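# Sort carabiners with sticking gates into the grey tray

## Task

Find every carabiner whose gate, once pushed open, stays open rather than springing closed, and set each of them in the grey tray. Carabiners whose gates close properly stay on the table, outside the tray. At the end release everything and withdraw the arms; items count only if they stay in place with no help from the robot.

## Robot and tools

ROBOT AND FRAME
Two arms, left_arm and right_arm, each with six joints and a two-finger gripper. Positions use one scene frame: origin on the table top midway between the arms, +z up, +x out across the table, and left_arm sits toward +y. The arm names do not refer to sides of any image. Printed hand positions can be off from the truth, especially when an arm reaches far. On the gripper, the fingers point along its +z axis and close along its y axis; end_effector_position is the spot between the pads when shut.

TOOL execute_actions
Argument "actions" is a list holding zero or one item; optional "pictures" (boolean) asks for camera images.
- Empty list: no command; returns the current state with pictures.
- Action: {"rows": [...], "steps": n}. 1 to 15 rows, steps 4 to 15 (default 15), each step 1/30 s. Row k is used on step k; the final row repeats if rows run out.
- Wait: {"steps": n} with no rows, n up to 300; it ends when n steps have gone by since the previous result, and your thinking time is included.
A refused call sends nothing to the robot.

ROW LAYOUT
One list of 18 numbers covering both arms, each in [-1, 1], always all 18 even if one arm is idle. Numbers 1-6: left_arm joint offsets in the order waist, shoulder, elbow, forearm roll, wrist pitch, wrist roll. Numbers 7-9: left gripper position, force_limit, speed. Numbers 10-18: the same nine for right_arm.
Joint numbers are offsets, not poses. They are measured from the joint angles printed in the most recent result that lists them (before any such result in the scene, and for a second or later call within one reply, from where the arm is when the action begins). They are not added up row by row. Scale: 1.0 equals 1.398 rad for waist and shoulder, 2.097 rad for elbow, 2.622 rad for forearm roll, wrist pitch and wrist roll. Joint ranges (rad): waist -6.283 to 6.283, shoulder -6.283 to 6.283, elbow -2.792 to 2.792, forearm roll, wrist pitch and wrist roll each -6.283 to 6.283. Asking more than 0.010 rad outward beyond a range gets the call refused; the real stop can differ by up to 0.010 rad, and a request past it is trimmed to the stop, reported as "joint sent to its limit". An all-zero offset row is not a pause: it pulls the arm back to the reference angles.
Motion is capped: joint targets move at most 2.09 rad/s (waist, shoulder), 3.14 (elbow), 3.93 (wrist joints), ramp up over 0.3 s, and each arm's joints finish together. Targets stay within 0.456 / 0.683 / 0.854 rad of the measured angles, and are scaled back if they would place the gripper more than 70 mm from where it is. Between calls the arms keep heading to the last row's target until they settle or a step is HELD.

GRIPPER NUMBERS
position is an absolute opening: +1 fully open (140 mm), about -0.8 pads touching, -1 closes until something blocks it. force_limit: -1 about 14 N, 0 about 60 N, +1 about 107 N (parts up to 40 mm wide). speed: -1 about 30 mm/s, 0 about 140, +1 about 250. To leave a gripper unchanged, resend its previous three numbers; a 0 is a real command. To squeeze harder on a held part, raise force_limit and switch position between -1 and -0.98. Fingertips extend about 33 mm past end_effector_position when closed and 9 mm when open, and move roughly 24 mm farther out while closing, so keep that gap above the table.

READING RESULTS
State line: per arm, end_effector_position (m), end_effector_quat_wxyz, linear and angular velocity. Joint positions and Joint velocities: one block per arm, joints in order (rad, rad/s). Joint torques: same order, with per-arm offset, scale and noise. object_status: 0 moving, 1 blocked while opening, 2 blocked while closing (a grip), 3 reached target or pads met (a thin part may still be held). position_measured is in counts, 3 open to 230 shut, not linear. HELD marks steps whose row was not (fully) sent; "joint command not followed" means the clearance check altered joint targets. A result is captured 4 steps before its action ends; those steps run afterward.

FAULTS AND CARE
An arm halts for 10 s and drops the rest of the call if a joint's contact torque hits its load limit (waist 319, shoulder 319, elbow 150, wrist joints 42.3 N m, held weight included) or any outside force reaches 144 N; it yields to the contact meanwhile. MOTOR HOT warns of heating from holding loads; an OVER-TEMPERATURE FAULT brakes that arm until cool. Avoid arms striking or pressing each other, dropping or slamming parts, heavy pushes, and anything leaving the table. Held parts may be briefly tugged and loose ones nudged.

TOOL zoom_image
{"camera": name, "region": [x0, y0, x1, y1]} in pixels of that camera's latest image, origin top-left, at most 504 by 504. Cameras: cam_head_left, cam_head_right, cam_high, cam_low (504x504), cam_left_wrist, cam_right_wrist (616x616, fisheye).

TOOL finished_scene
{"scene": number of the current scene}. Ends it permanently and reports whether the goal held. Replying with no tool call ends everything.

Each tool is called after "Call:" in YAML: its name, and indented under it one key for each argument.

## Session

Call:
execute_actions:
  actions: []

Scene clock: 0.00 s of 6000.00 s.
left_arm: end_effector_position=(+0.0594, +0.2810, +0.2733) position_measured=3 object_status=3 end_effector_quat_wxyz=(+0.511, +0.275, +0.761, +0.291) end_effector_velocity=(+0.000, -0.000, -0.000) end_effector_angular_velocity=(-0.001, -0.000, +0.002) | right_arm: end_effector_position=(+0.3941, -0.5146, +0.1609) position_measured=3 object_status=3 end_effector_quat_wxyz=(-0.009, +0.586, +0.810, -0.018) end_effector_velocity=(+0.000, -0.000, +0.001) end_effector_angular_velocity=(+0.000, -0.001, -0.000)
Joint positions: left_arm=[-2.133  0.04   2.319  0.633  1.901  2.891] | right_arm=[ 0.099 -0.101  2.188 -0.01   1.093 -0.026]
Joint velocities: left_arm=[ 0.002  0.    -0.     0.    -0.    -0.001] | right_arm=[-0.    -0.001 -0.001 -0.     0.     0.   ]
Joint torques (N m, as the joint torque sensors report them, + toward a larger angle): no reading

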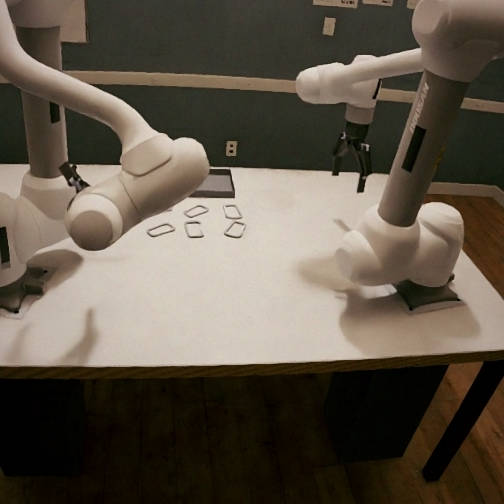

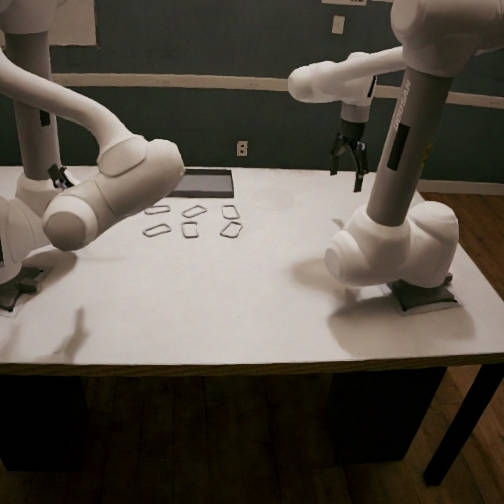

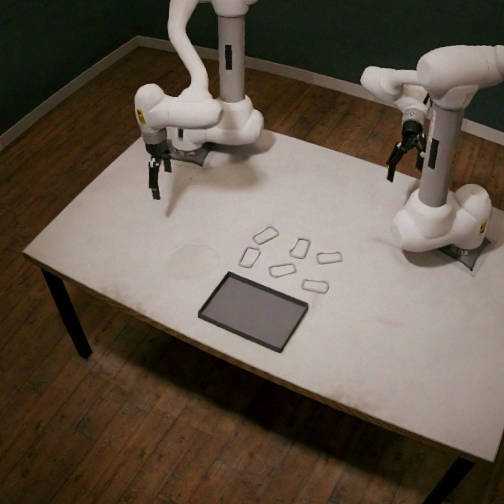

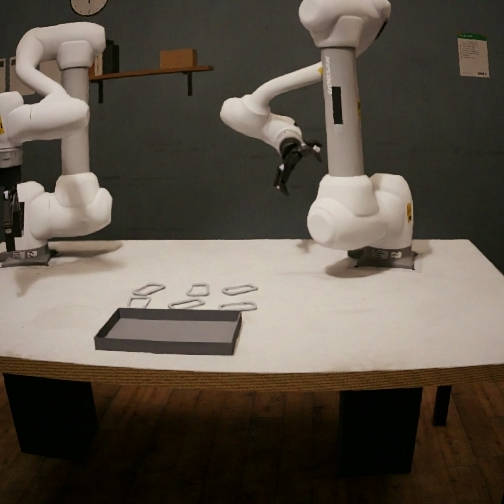

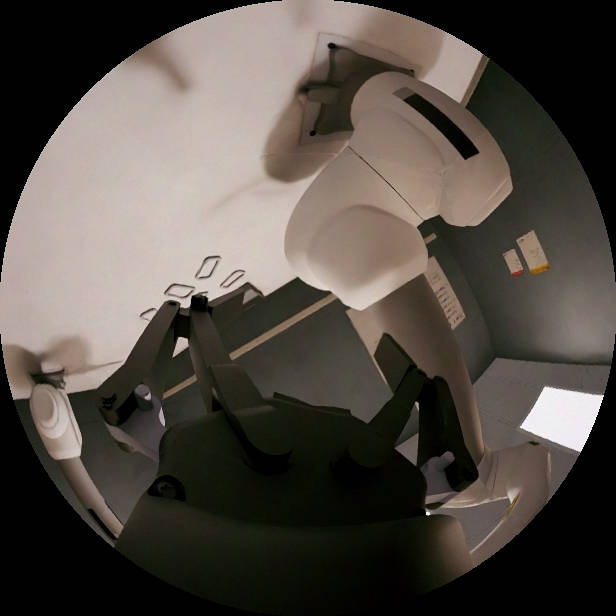

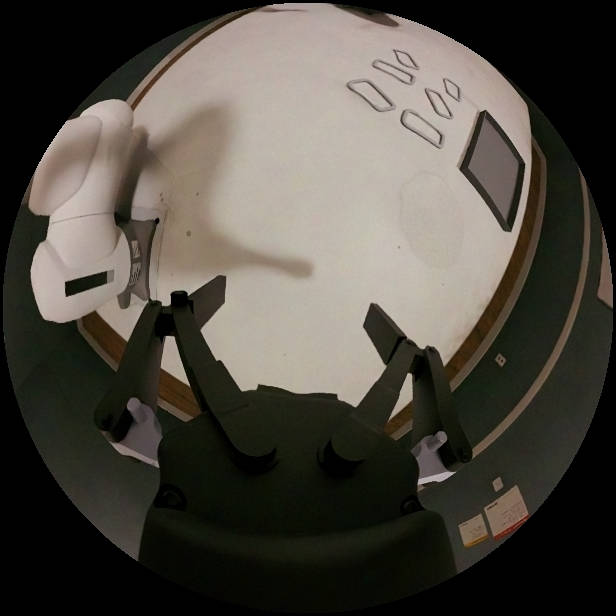

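Call:
zoom_image:
  camera: "cam_high"
  region: [190, 210, 370, 360]

Call:
zoom_image:
  camera: "cam_right_wrist"
  region: [320, 30, 540, 250]

Call:
zoom_image:
  camera: "cam_head_right"
  region: [130, 160, 260, 250]

Region (190, 210, 370, 360) of cam_high's 504x504 image, scaled by 2.800, with more detail than that image has.

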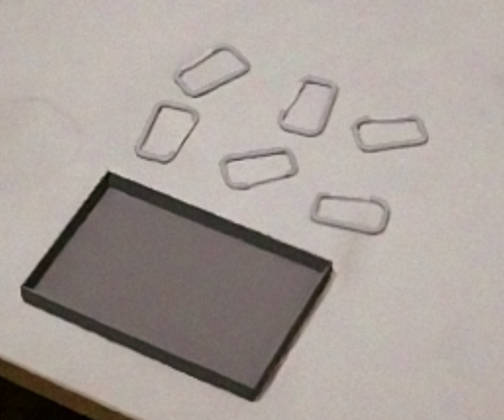

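Region (320, 30, 540, 250) of cam_right_wrist's 616x616 image, scaled by 2.291, with more detail than that image has.

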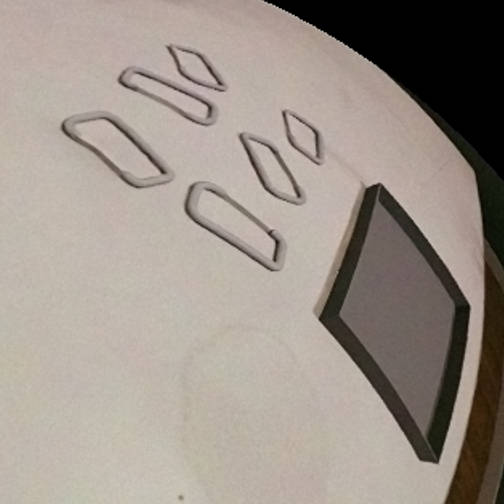

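Region (130, 160, 260, 250) of cam_head_right's 504x504 image, scaled by 3.877, with more detail than that image has; it fills the top 349 rows of this view, and the rest is white.

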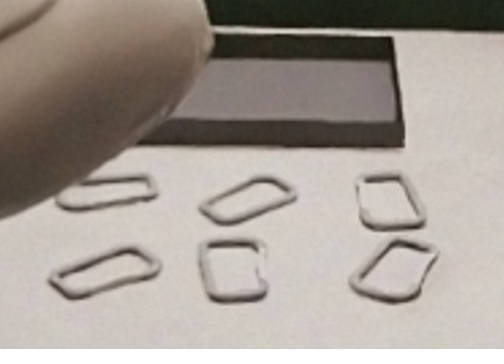

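Call:
execute_actions:
  actions:
    - {"rows":[[-0.2146,0,0,0,0,0,1,0,0,0.2146,0,0,0,0,0,1,0,0]],"steps":15}

Call:
execute_actions:
  actions: []
  pictures: false

Scene clock: 2.10 s of 6000.00 s.
left_arm: end_effector_position=(-0.0139, +0.2789, +0.2733) position_measured=3 object_status=3 end_effector_quat_wxyz=(+0.545, +0.374, +0.717, +0.220) end_effector_velocity=(-0.166, +0.017, -0.000) end_effector_angular_velocity=(+0.001, -0.002, -0.607) | right_arm: end_effector_position=(+0.3481, -0.4273, +0.1609) position_measured=3 object_status=3 end_effector_quat_wxyz=(-0.006, +0.485, +0.874, -0.019) end_effector_velocity=(-0.167, +0.242, -0.000) end_effector_angular_velocity=(-0.000, +0.001, +0.713)
Joint positions: left_arm=[-2.401  0.04   2.319  0.633  1.901  2.891] | right_arm=[ 0.339 -0.101  2.188 -0.01   1.093 -0.026]
Joint velocities: left_arm=[-0.608  0.002 -0.    -0.     0.    -0.   ] | right_arm=[ 0.714  0.001  0.     0.    -0.     0.001]
Joint torques (N m, as the joint torque sensors report them, + toward a larger angle): left_arm=[ 10.96 -36.3  -25.38   3.4    2.38  -0.04] | right_arm=[ -4.41 -22.33 -34.76   3.83   0.23  -0.3 ]
Steps of this call (steps 1 to 52: nothing new was sent; steps 53 to 63: the first 11 steps of this action). Readings (joint positions | what the end effector reports):
53: left_arm=[-2.133 0.040 2.319 0.633 1.901 2.891] | right_arm=[0.099 -0.101 2.188 -0.010 1.093 -0.026] | left_arm position_measured=3 object_status=3 | right_arm position_measured=3 object_status=3
54: left_arm=[-2.137 0.040 2.319 0.633 1.901 2.891] | right_arm=[0.102 -0.101 2.188 -0.010 1.093 -0.026] | left_arm position_measured=3 object_status=3 | right_arm position_measured=3 object_status=3
56: left_arm=[-2.166 0.040 2.319 0.633 1.901 2.891] | right_arm=[0.132 -0.101 2.188 -0.010 1.093 -0.026] | left_arm position_measured=3 object_status=3 | right_arm position_measured=3 object_status=3
60: left_arm=[-2.310 0.040 2.319 0.633 1.901 2.891] | right_arm=[0.255 -0.101 2.188 -0.010 1.093 -0.026] | left_arm position_measured=3 object_status=3 | right_arm position_measured=3 object_status=3
63: the state above

Scene clock: 2.23 s of 6000.00 s.
left_arm: end_effector_position=(-0.0224, +0.2799, +0.2733) position_measured=3 object_status=3 end_effector_quat_wxyz=(+0.549, +0.386, +0.711, +0.212) end_effector_velocity=(-0.002, +0.000, +0.000) end_effector_angular_velocity=(+0.001, +0.001, -0.009) | right_arm: end_effector_position=(+0.3346, -0.4088, +0.1609) position_measured=3 object_status=3 end_effector_quat_wxyz=(-0.006, +0.460, +0.888, -0.019) end_effector_velocity=(-0.028, +0.035, -0.000) end_effector_angular_velocity=(+0.000, +0.001, +0.108)
Joint positions: left_arm=[-2.432  0.04   2.319  0.633  1.901  2.891] | right_arm=[ 0.395 -0.101  2.188 -0.01   1.093 -0.026]
Joint velocities: left_arm=[-0.009 -0.002  0.     0.    -0.     0.002] | right_arm=[0.109 0.001 0.    0.001 0.    0.   ]
Joint torques (N m, as the joint torque sensors report them, + toward a larger angle): left_arm=[  1.56 -31.91 -27.23   4.27   2.24   0.14] | right_arm=[ -6.08 -22.49 -35.76   3.56  -0.11  -0.13]
Kept back: nothing.
Steps of this call (steps 1 to 4: the last 4 steps of your previous action). Readings (joint positions | what the end effector reports):
1: left_arm=[-2.418 0.040 2.319 0.633 1.901 2.891] | right_arm=[0.361 -0.101 2.188 -0.010 1.093 -0.026] | left_arm position_measured=3 object_status=3 | right_arm position_measured=3 object_status=3
2: left_arm=[-2.428 0.040 2.319 0.633 1.901 2.891] | right_arm=[0.378 -0.101 2.188 -0.010 1.093 -0.026] | left_arm position_measured=3 object_status=3 | right_arm position_measured=3 object_status=3
4: the state above

Call:
execute_actions:
  actions:
    - {"rows":[[0,0,0,0,0,0,1,0,0,0.319,0.408,-0.368,0,0.0625,0,1,0,0]],"steps":15}

Call:
execute_actions:
  actions:
    - {"steps":25}
  pictures: true

Scene clock: 3.13 s of 6000.00 s.
left_arm: end_effector_position=(-0.0224, +0.2799, +0.2733) position_measured=3 object_status=3 end_effector_quat_wxyz=(+0.549, +0.386, +0.711, +0.212) end_effector_velocity=(+0.000, +0.000, -0.000) end_effector_angular_velocity=(-0.000, +0.000, +0.001) | right_arm: end_effector_position=(+0.3857, -0.2913, +0.1972) position_measured=3 object_status=3 end_effector_quat_wxyz=(-0.000, +0.400, +0.916, -0.010) end_effector_velocity=(+0.134, +0.384, +0.067) end_effector_angular_velocity=(+0.014, -0.017, +0.381)
Joint positions: left_arm=[-2.432  0.04   2.319  0.633  1.901  2.891] | right_arm=[ 0.528  0.047  1.971 -0.01   1.141 -0.026]
Joint velocities: left_arm=[ 0.001 -0.    -0.    -0.001 -0.    -0.   ] | right_arm=[ 0.383  0.515 -0.678 -0.     0.141  0.001]
Joint torques (N m, as the joint torque sensors report them, + toward a larger angle): left_arm=[  0.39 -30.59 -27.7    4.35   2.17   0.1 ] | right_arm=[  4.29 -38.42 -34.26   3.83   0.12  -0.43]
Steps of this call (steps 1 to 16: the robot went on to your last target; steps 17 to 27: the first 11 steps of this action). Readings (joint positions | what the end effector reports):
17: left_arm=[-2.433 0.040 2.319 0.633 1.901 2.891] | right_arm=[0.399 -0.100 2.188 -0.010 1.093 -0.026] | left_arm position_measured=3 object_status=3 | right_arm position_measured=3 object_status=3
18: left_arm=[-2.433 0.040 2.319 0.633 1.901 2.891] | right_arm=[0.403 -0.097 2.183 -0.010 1.095 -0.026] | left_arm position_measured=3 object_status=3 | right_arm position_measured=3 object_status=3
20: left_arm=[-2.433 0.040 2.319 0.633 1.901 2.891] | right_arm=[0.430 -0.069 2.140 -0.010 1.105 -0.026] | left_arm position_measured=3 object_status=3 | right_arm position_measured=3 object_status=3
24: left_arm=[-2.432 0.040 2.319 0.633 1.901 2.891] | right_arm=[0.489 -0.003 2.041 -0.010 1.127 -0.026] | left_arm position_measured=3 object_status=3 | right_arm position_measured=3 object_status=3
27: the state above

Scene clock: 3.97 s of 6000.00 s.
left_arm: end_effector_position=(-0.0224, +0.2799, +0.2733) position_measured=3 object_status=3 end_effector_quat_wxyz=(+0.549, +0.386, +0.711, +0.212) end_effector_velocity=(-0.000, -0.000, -0.000) end_effector_angular_velocity=(-0.000, -0.001, -0.000) | right_arm: end_effector_position=(+0.4022, +0.0431, +0.2001) position_measured=3 object_status=3 end_effector_quat_wxyz=(+0.004, +0.256, +0.967, -0.003) end_effector_velocity=(-0.036, +0.145, -0.021) end_effector_angular_velocity=(+0.004, -0.003, +0.131)
Joint positions: left_arm=[-2.432  0.04   2.319  0.633  1.901  2.891] | right_arm=[ 0.834  0.461  1.428 -0.01   1.255 -0.026]
Joint velocities: left_arm=[ 0.     0.001 -0.     0.001  0.    -0.   ] | right_arm=[ 0.132  0.177 -0.23  -0.     0.048  0.   ]
Joint torques (N m, as the joint torque sensors report them, + toward a larger angle): left_arm=[ -0.09 -31.85 -27.98   4.42   2.29   0.12] | right_arm=[ -10.35 -104.84  -37.69    3.43    0.24    0.08]
Kept back: nothing.
Steps of this call (steps 1 to 4: the last 4 steps of your previous action; steps 5 to 25: the robot went on to your last target). Readings (joint positions | what the end effector reports):
1: left_arm=[-2.432 0.040 2.319 0.633 1.901 2.891] | right_arm=[0.541 0.065 1.949 -0.010 1.146 -0.026] | left_arm position_measured=3 object_status=3 | right_arm position_measured=3 object_status=3
2: left_arm=[-2.432 0.040 2.319 0.633 1.901 2.891] | right_arm=[0.554 0.083 1.925 -0.010 1.151 -0.026] | left_arm position_measured=3 object_status=3 | right_arm position_measured=3 object_status=3
4: left_arm=[-2.432 0.040 2.319 0.633 1.901 2.891] | right_arm=[0.580 0.118 1.879 -0.010 1.161 -0.026] | left_arm position_measured=3 object_status=3 | right_arm position_measured=3 object_status=3
8: left_arm=[-2.432 0.040 2.319 0.633 1.901 2.891] | right_arm=[0.632 0.188 1.787 -0.010 1.180 -0.026] | left_arm position_measured=3 object_status=3 | right_arm position_measured=3 object_status=3
25: the state above

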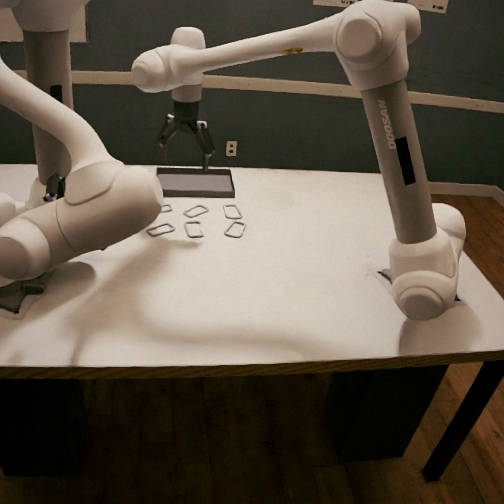

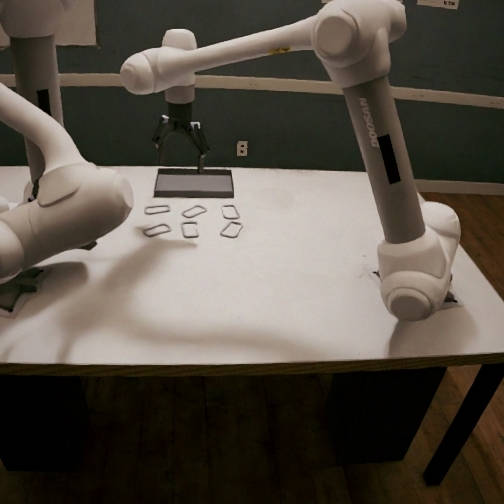

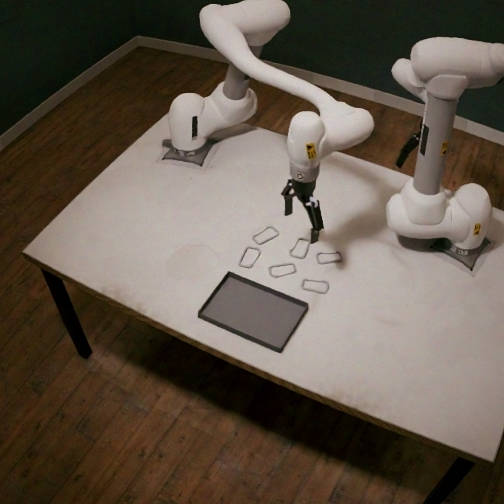

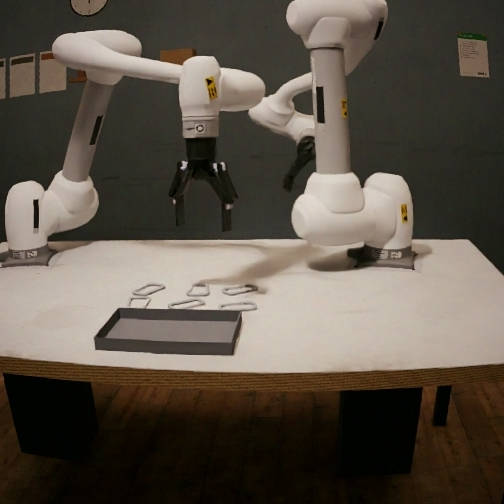

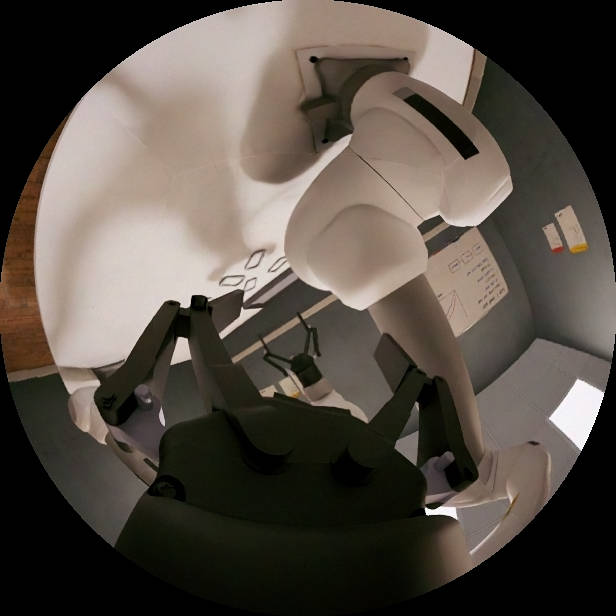

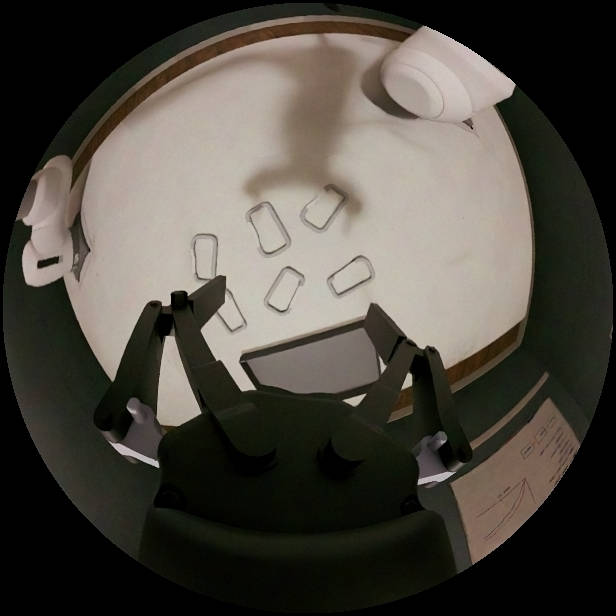

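Call:
zoom_image:
  camera: "cam_right_wrist"
  region: [170, 160, 400, 350]

Region (170, 160, 400, 350) of cam_right_wrist's 616x616 image, scaled by 2.191, with more detail than that image has; it fills the top 416 rows of this view, and the rest is white.

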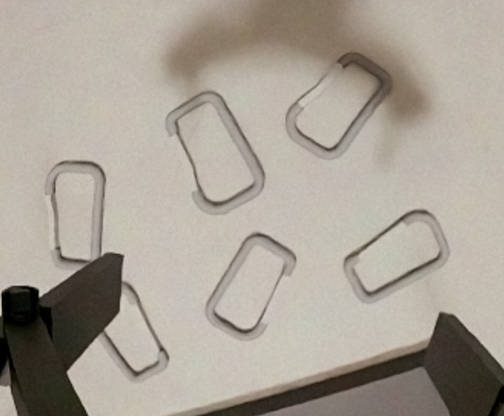

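Call:
execute_actions:
  actions:
    - {"rows":[[0,0,0,0,0,0,1,0,0,0.034,-0.148,0.238,0,-0.1125,0.018,0.1,0,0]],"steps":15}

Call:
execute_actions:
  actions:
    - {"steps":15}
  pictures: true

Scene clock: 5.90 s of 6000.00 s.
left_arm: end_effector_position=(-0.0224, +0.2799, +0.2733) position_measured=3 object_status=3 end_effector_quat_wxyz=(+0.549, +0.386, +0.711, +0.212) end_effector_velocity=(+0.000, -0.000, +0.000) end_effector_angular_velocity=(+0.001, +0.000, +0.000) | right_arm: end_effector_position=(+0.3334, -0.0298, +0.1447) position_measured=74 object_status=0 end_effector_quat_wxyz=(+0.004, +0.254, +0.967, -0.002) end_effector_velocity=(-0.223, -0.283, -0.174) end_effector_angular_velocity=(+0.007, -0.001, -0.006)
Joint positions: left_arm=[-2.432  0.04   2.319  0.633  1.901  2.891] | right_arm=[ 0.864  0.351  1.698 -0.01   1.093 -0.001]
Joint velocities: left_arm=[ 0.001 -0.001 -0.     0.     0.     0.001] | right_arm=[ 0.074 -0.384  0.9    0.    -0.522  0.084]
Joint torques (N m, as the joint torque sensors report them, + toward a larger angle): left_arm=[ -1.08 -31.17 -27.6    4.35   2.15   0.05] | right_arm=[  2.42 -74.87 -36.72   3.95  -0.25  -0.21]
Steps of this call (steps 1 to 30: the robot went on to your last target; steps 31 to 47: nothing new was sent; steps 48 to 58: the first 11 steps of this action). Readings (joint positions | what the end effector reports):
48: left_arm=[-2.432 0.040 2.319 0.633 1.901 2.891] | right_arm=[0.841 0.470 1.416 -0.010 1.257 -0.026] | left_arm position_measured=3 object_status=3 | right_arm position_measured=3 object_status=0
49: left_arm=[-2.432 0.040 2.319 0.633 1.901 2.891] | right_arm=[0.841 0.468 1.422 -0.010 1.254 -0.026] | left_arm position_measured=3 object_status=3 | right_arm position_measured=6 object_status=0
51: left_arm=[-2.432 0.040 2.319 0.633 1.901 2.891] | right_arm=[0.845 0.449 1.467 -0.010 1.228 -0.022] | left_arm position_measured=3 object_status=3 | right_arm position_measured=21 object_status=0
55: left_arm=[-2.432 0.040 2.319 0.633 1.901 2.891] | right_arm=[0.856 0.391 1.605 -0.010 1.148 -0.009] | left_arm position_measured=3 object_status=3 | right_arm position_measured=51 object_status=0
58: the state above

Scene clock: 6.40 s of 6000.00 s.
left_arm: end_effector_position=(-0.0224, +0.2799, +0.2733) position_measured=3 object_status=3 end_effector_quat_wxyz=(+0.549, +0.386, +0.711, +0.212) end_effector_velocity=(+0.000, -0.000, -0.000) end_effector_angular_velocity=(+0.000, -0.000, +0.000) | right_arm: end_effector_position=(+0.2759, -0.1071, +0.0995) position_measured=117 object_status=3 end_effector_quat_wxyz=(+0.004, +0.255, +0.967, -0.001) end_effector_velocity=(-0.002, -0.002, -0.001) end_effector_angular_velocity=(-0.000, -0.000, +0.000)
Joint positions: left_arm=[-2.432  0.04   2.319  0.633  1.901  2.891] | right_arm=[ 0.882  0.255  1.927 -0.01   0.96   0.021]
Joint velocities: left_arm=[ 0.  0. -0.  0. -0.  0.] | right_arm=[ 0.    -0.003  0.007 -0.    -0.004  0.001]
Joint torques (N m, as the joint torque sensors report them, + toward a larger angle): left_arm=[ -0.4  -30.92 -27.6    4.36   2.24   0.08] | right_arm=[  1.3  -60.71 -33.04   3.59   0.07  -0.28]
Kept back: nothing.
Steps of this call (steps 1 to 4: the last 4 steps of your previous action; steps 5 to 15: the robot went on to your last target). Readings (joint positions | what the end effector reports):
1: left_arm=[-2.432 0.040 2.319 0.633 1.901 2.891] | right_arm=[0.866 0.339 1.728 -0.010 1.076 0.002] | left_arm position_measured=3 object_status=3 | right_arm position_measured=82 object_status=0
2: left_arm=[-2.432 0.040 2.319 0.633 1.901 2.891] | right_arm=[0.868 0.326 1.758 -0.010 1.058 0.005] | left_arm position_measured=3 object_status=3 | right_arm position_measured=89 object_status=0
4: left_arm=[-2.432 0.040 2.319 0.633 1.901 2.891] | right_arm=[0.873 0.301 1.818 -0.010 1.024 0.011] | left_arm position_measured=3 object_status=3 | right_arm position_measured=104 object_status=0
8: left_arm=[-2.432 0.040 2.319 0.633 1.901 2.891] | right_arm=[0.881 0.262 1.910 -0.010 0.970 0.019] | left_arm position_measured=3 object_status=3 | right_arm position_measured=117 object_status=0
15: the state above

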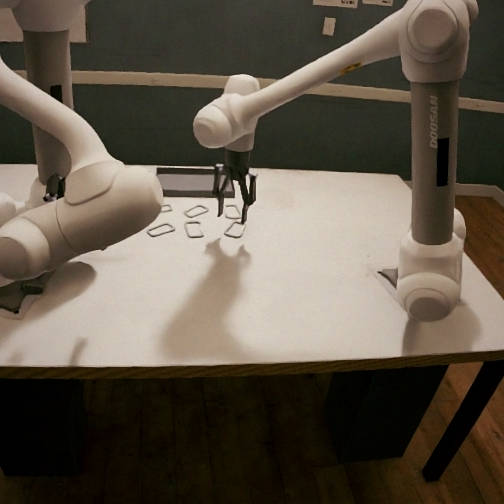

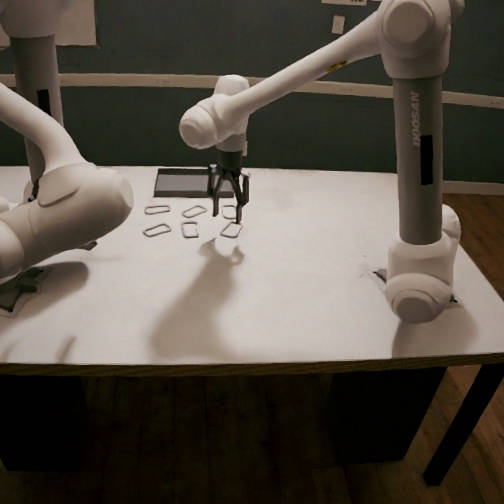

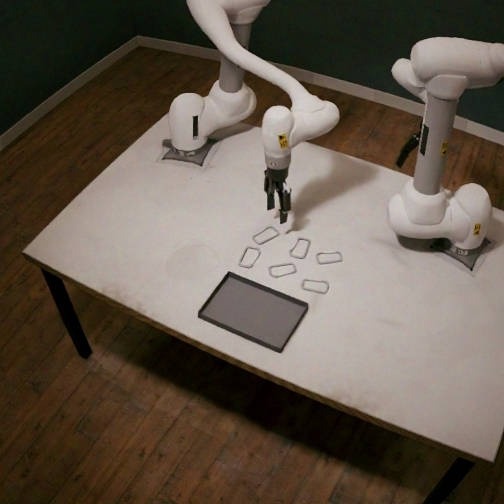

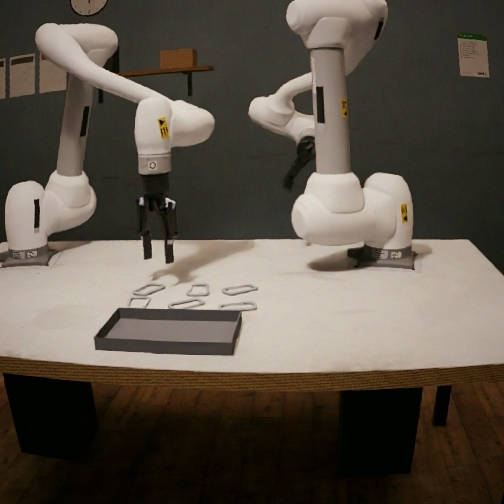

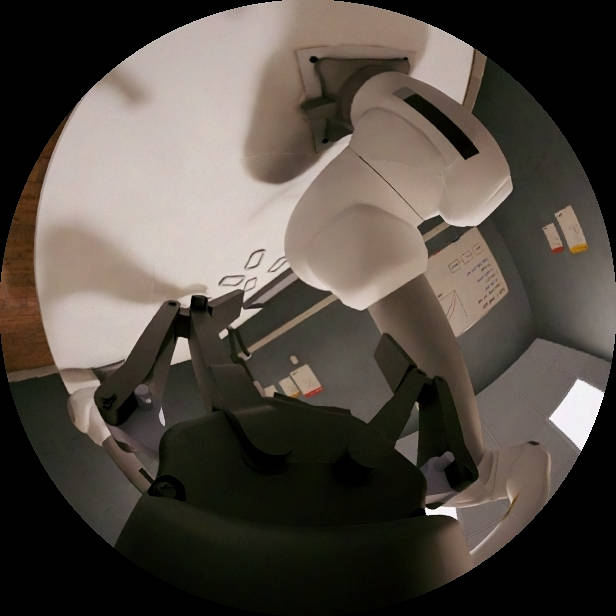

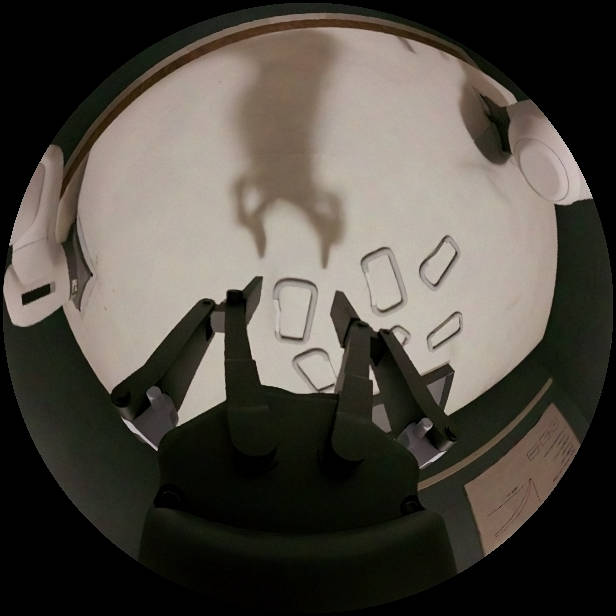

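Call:
execute_actions:
  actions:
    - {"rows":[[0,0,0,0,0,0,1,0,0,-0.030,0.025,0.014,0,-0.025,-0.0157,0.1,0,0]],"steps":15}
  pictures: true

Scene clock: 7.07 s of 6000.00 s.
left_arm: end_effector_position=(-0.0224, +0.2799, +0.2733) position_measured=3 object_status=3 end_effector_quat_wxyz=(+0.549, +0.386, +0.711, +0.212) end_effector_velocity=(+0.001, -0.000, -0.000) end_effector_angular_velocity=(-0.001, +0.000, +0.003) | right_arm: end_effector_position=(+0.2984, -0.1187, +0.0653) position_measured=117 object_status=3 end_effector_quat_wxyz=(+0.004, +0.255, +0.967, -0.000) end_effector_velocity=(+0.003, -0.002, -0.006) end_effector_angular_velocity=(-0.002, +0.000, +0.002)
Joint positions: left_arm=[-2.432  0.04   2.319  0.633  1.901  2.891] | right_arm=[ 0.841  0.289  1.956 -0.01   0.895 -0.02 ]
Joint velocities: left_arm=[ 0.003 -0.     0.    -0.    -0.    -0.001] | right_arm=[-0.006  0.007  0.004 -0.001 -0.009 -0.008]
Joint torques (N m, as the joint torque sensors report them, + toward a larger angle): left_arm=[ -0.19 -30.8  -27.7    4.37   2.25   0.01] | right_arm=[  3.85 -62.78 -30.75   3.8   -0.16  -0.6 ]
Steps of this call (steps 1 to 9: the robot went on to your last target; steps 10 to 20: the first 11 steps of this action). Readings (joint positions | what the end effector reports):
10: left_arm=[-2.432 0.040 2.319 0.633 1.901 2.891] | right_arm=[0.882 0.255 1.927 -0.010 0.960 0.021] | left_arm position_measured=3 object_status=3 | right_arm position_measured=117 object_status=3
11: left_arm=[-2.432 0.040 2.319 0.633 1.901 2.891] | right_arm=[0.879 0.257 1.929 -0.010 0.954 0.018] | left_arm position_measured=3 object_status=3 | right_arm position_measured=117 object_status=3
13: left_arm=[-2.432 0.040 2.319 0.633 1.901 2.891] | right_arm=[0.858 0.275 1.944 -0.010 0.922 -0.003] | left_arm position_measured=3 object_status=3 | right_arm position_measured=117 object_status=3
17: left_arm=[-2.432 0.040 2.319 0.633 1.901 2.891] | right_arm=[0.842 0.288 1.955 -0.010 0.897 -0.019] | left_arm position_measured=3 object_status=3 | right_arm position_measured=117 object_status=3
20: the state above

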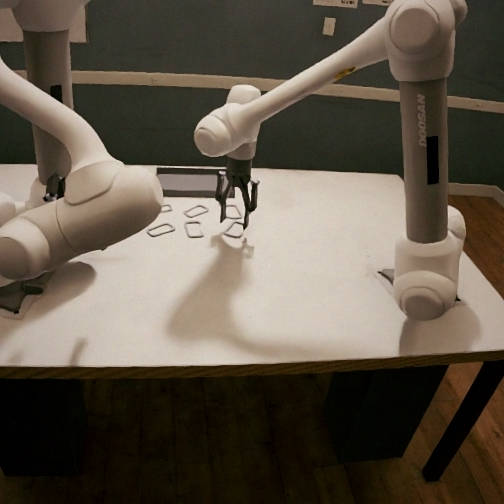

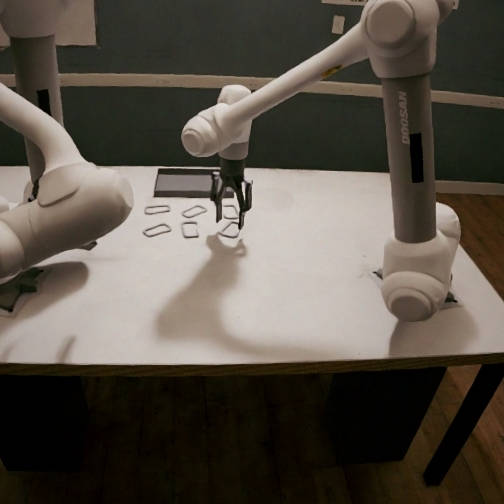

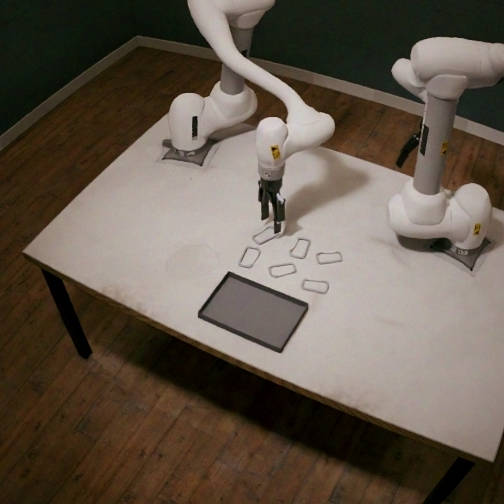

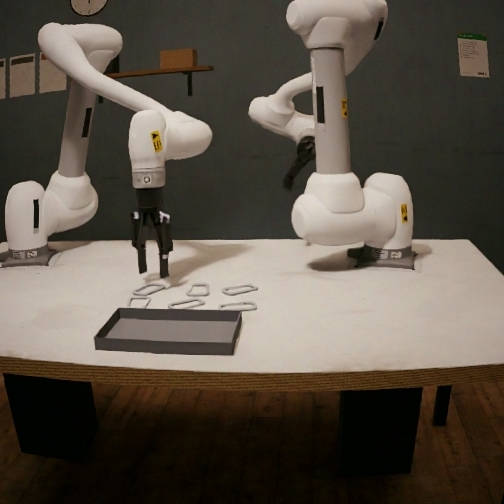

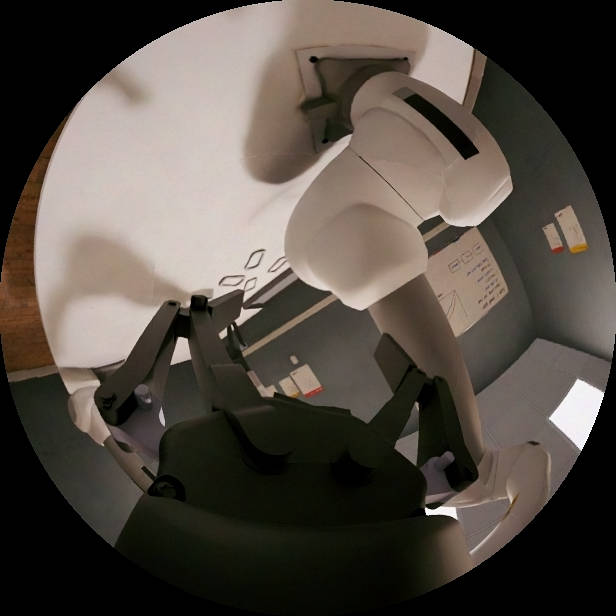

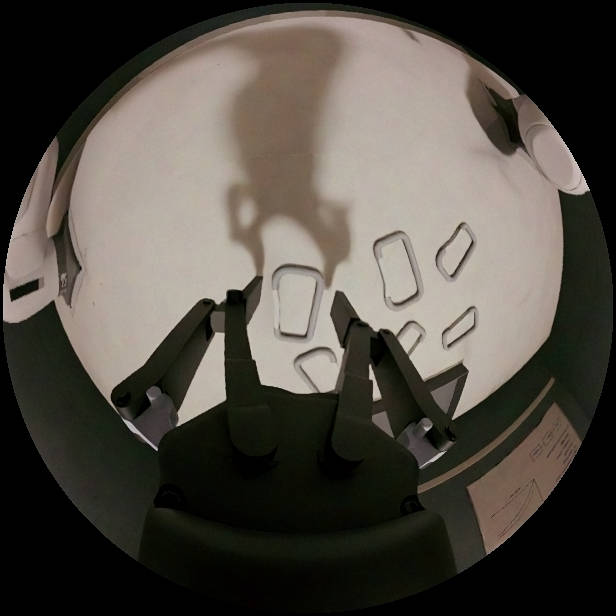

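Call:
execute_actions:
  actions:
    - {"rows":[[0,0,0,0,0,0,1,0,0,-0.0247,0.0145,0.006,0,-0.012,-0.0128,0.1,0,0]],"steps":15}
  pictures: true

Call:
zoom_image:
  camera: "cam_right_wrist"
  region: [220, 210, 400, 390]

Call:
zoom_image:
  camera: "cam_low"
  region: [100, 230, 220, 320]

Scene clock: 7.77 s of 6000.00 s.
left_arm: end_effector_position=(-0.0224, +0.2799, +0.2733) position_measured=3 object_status=3 end_effector_quat_wxyz=(+0.549, +0.386, +0.711, +0.212) end_effector_velocity=(-0.000, +0.000, -0.000) end_effector_angular_velocity=(+0.001, -0.001, +0.000) | right_arm: end_effector_position=(+0.3167, -0.1290, +0.0477) position_measured=117 object_status=3 end_effector_quat_wxyz=(+0.004, +0.255, +0.967, -0.001) end_effector_velocity=(+0.002, -0.001, -0.003) end_effector_angular_velocity=(-0.000, +0.000, +0.000)
Joint positions: left_arm=[-2.432  0.04   2.319  0.633  1.901  2.891] | right_arm=[ 0.806  0.309  1.968 -0.01   0.864 -0.053]
Joint velocities: left_arm=[-0.     0.002  0.    -0.001 -0.     0.   ] | right_arm=[-0.004  0.003  0.002  0.    -0.005 -0.005]
Joint torques (N m, as the joint torque sensors report them, + toward a larger angle): left_arm=[ -0.01 -31.09 -27.69   4.4    2.21   0.04] | right_arm=[  4.27 -64.4  -30.08   3.63  -0.24  -0.21]
Steps of this call (steps 1 to 4: the last 4 steps of your previous action; steps 5 to 10: the robot went on to your last target; steps 11 to 21: the first 11 steps of this action). Readings (joint positions | what the end effector reports):
11: left_arm=[-2.432 0.040 2.319 0.633 1.901 2.891] | right_arm=[0.840 0.290 1.956 -0.010 0.895 -0.021] | left_arm position_measured=3 object_status=3 | right_arm position_measured=117 object_status=3
12: left_arm=[-2.432 0.040 2.319 0.633 1.901 2.891] | right_arm=[0.837 0.291 1.957 -0.010 0.891 -0.024] | left_arm position_measured=3 object_status=3 | right_arm position_measured=117 object_status=3
14: left_arm=[-2.432 0.040 2.319 0.633 1.901 2.891] | right_arm=[0.819 0.302 1.964 -0.010 0.875 -0.041] | left_arm position_measured=3 object_status=3 | right_arm position_measured=117 object_status=3
18: left_arm=[-2.432 0.040 2.319 0.633 1.901 2.891] | right_arm=[0.807 0.309 1.968 -0.010 0.865 -0.052] | left_arm position_measured=3 object_status=3 | right_arm position_measured=117 object_status=3
21: the state above

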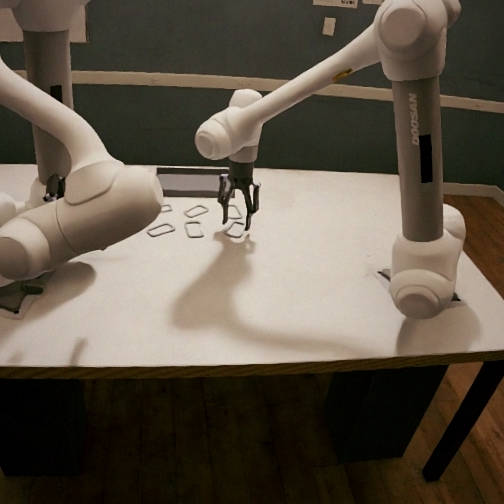

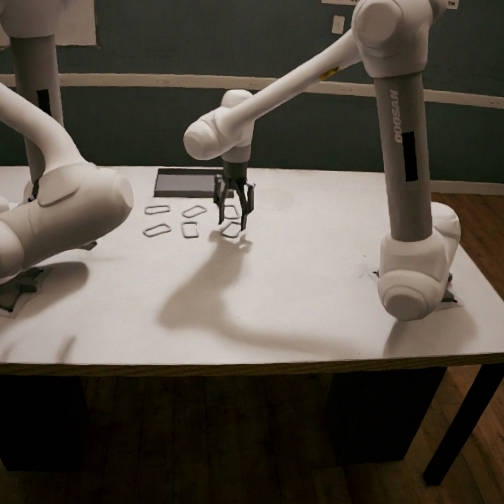

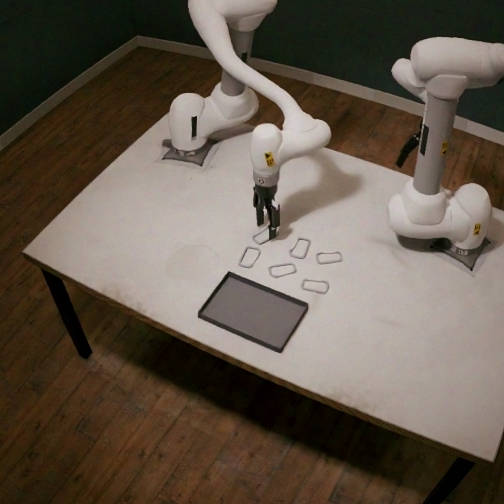

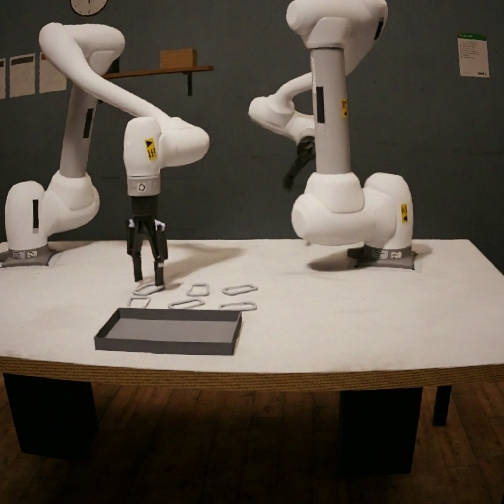

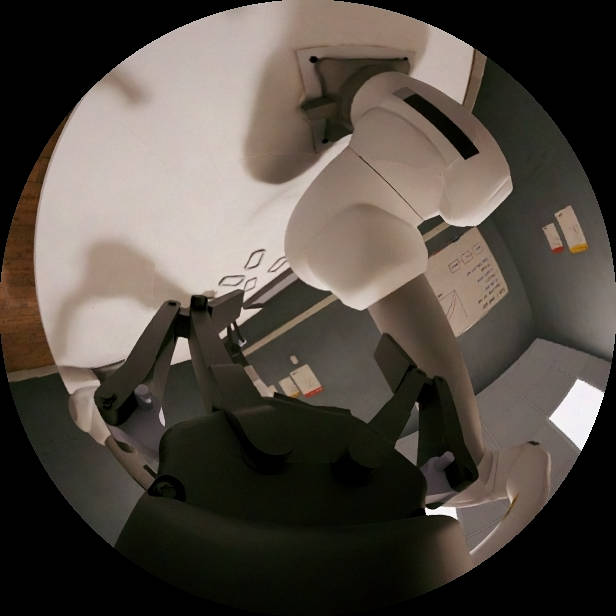

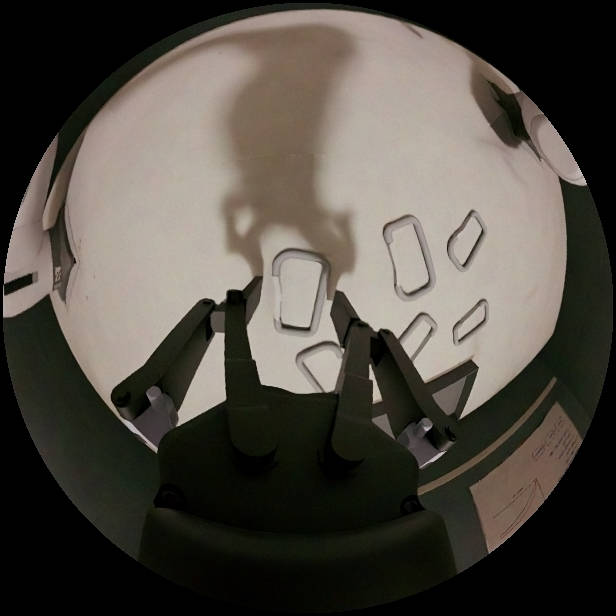

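Region (220, 210, 400, 390) of cam_right_wrist's 616x616 image, scaled by 2.800, with more detail than that image has.

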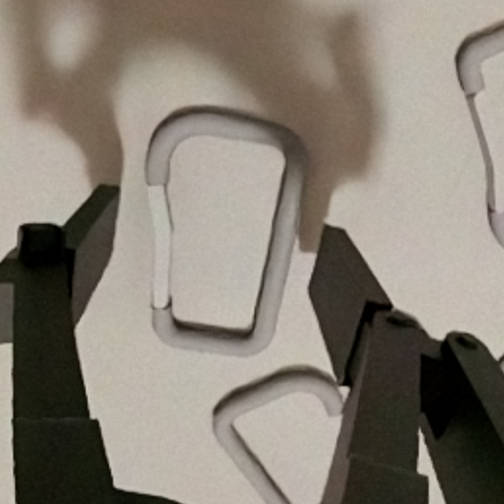

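Region (100, 230, 220, 320) of cam_low's 504x504 image, scaled by 4.200, with more detail than that image has; it fills the top 378 rows of this view, and the rest is white.

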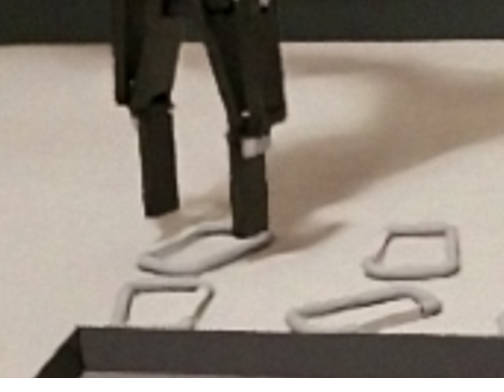

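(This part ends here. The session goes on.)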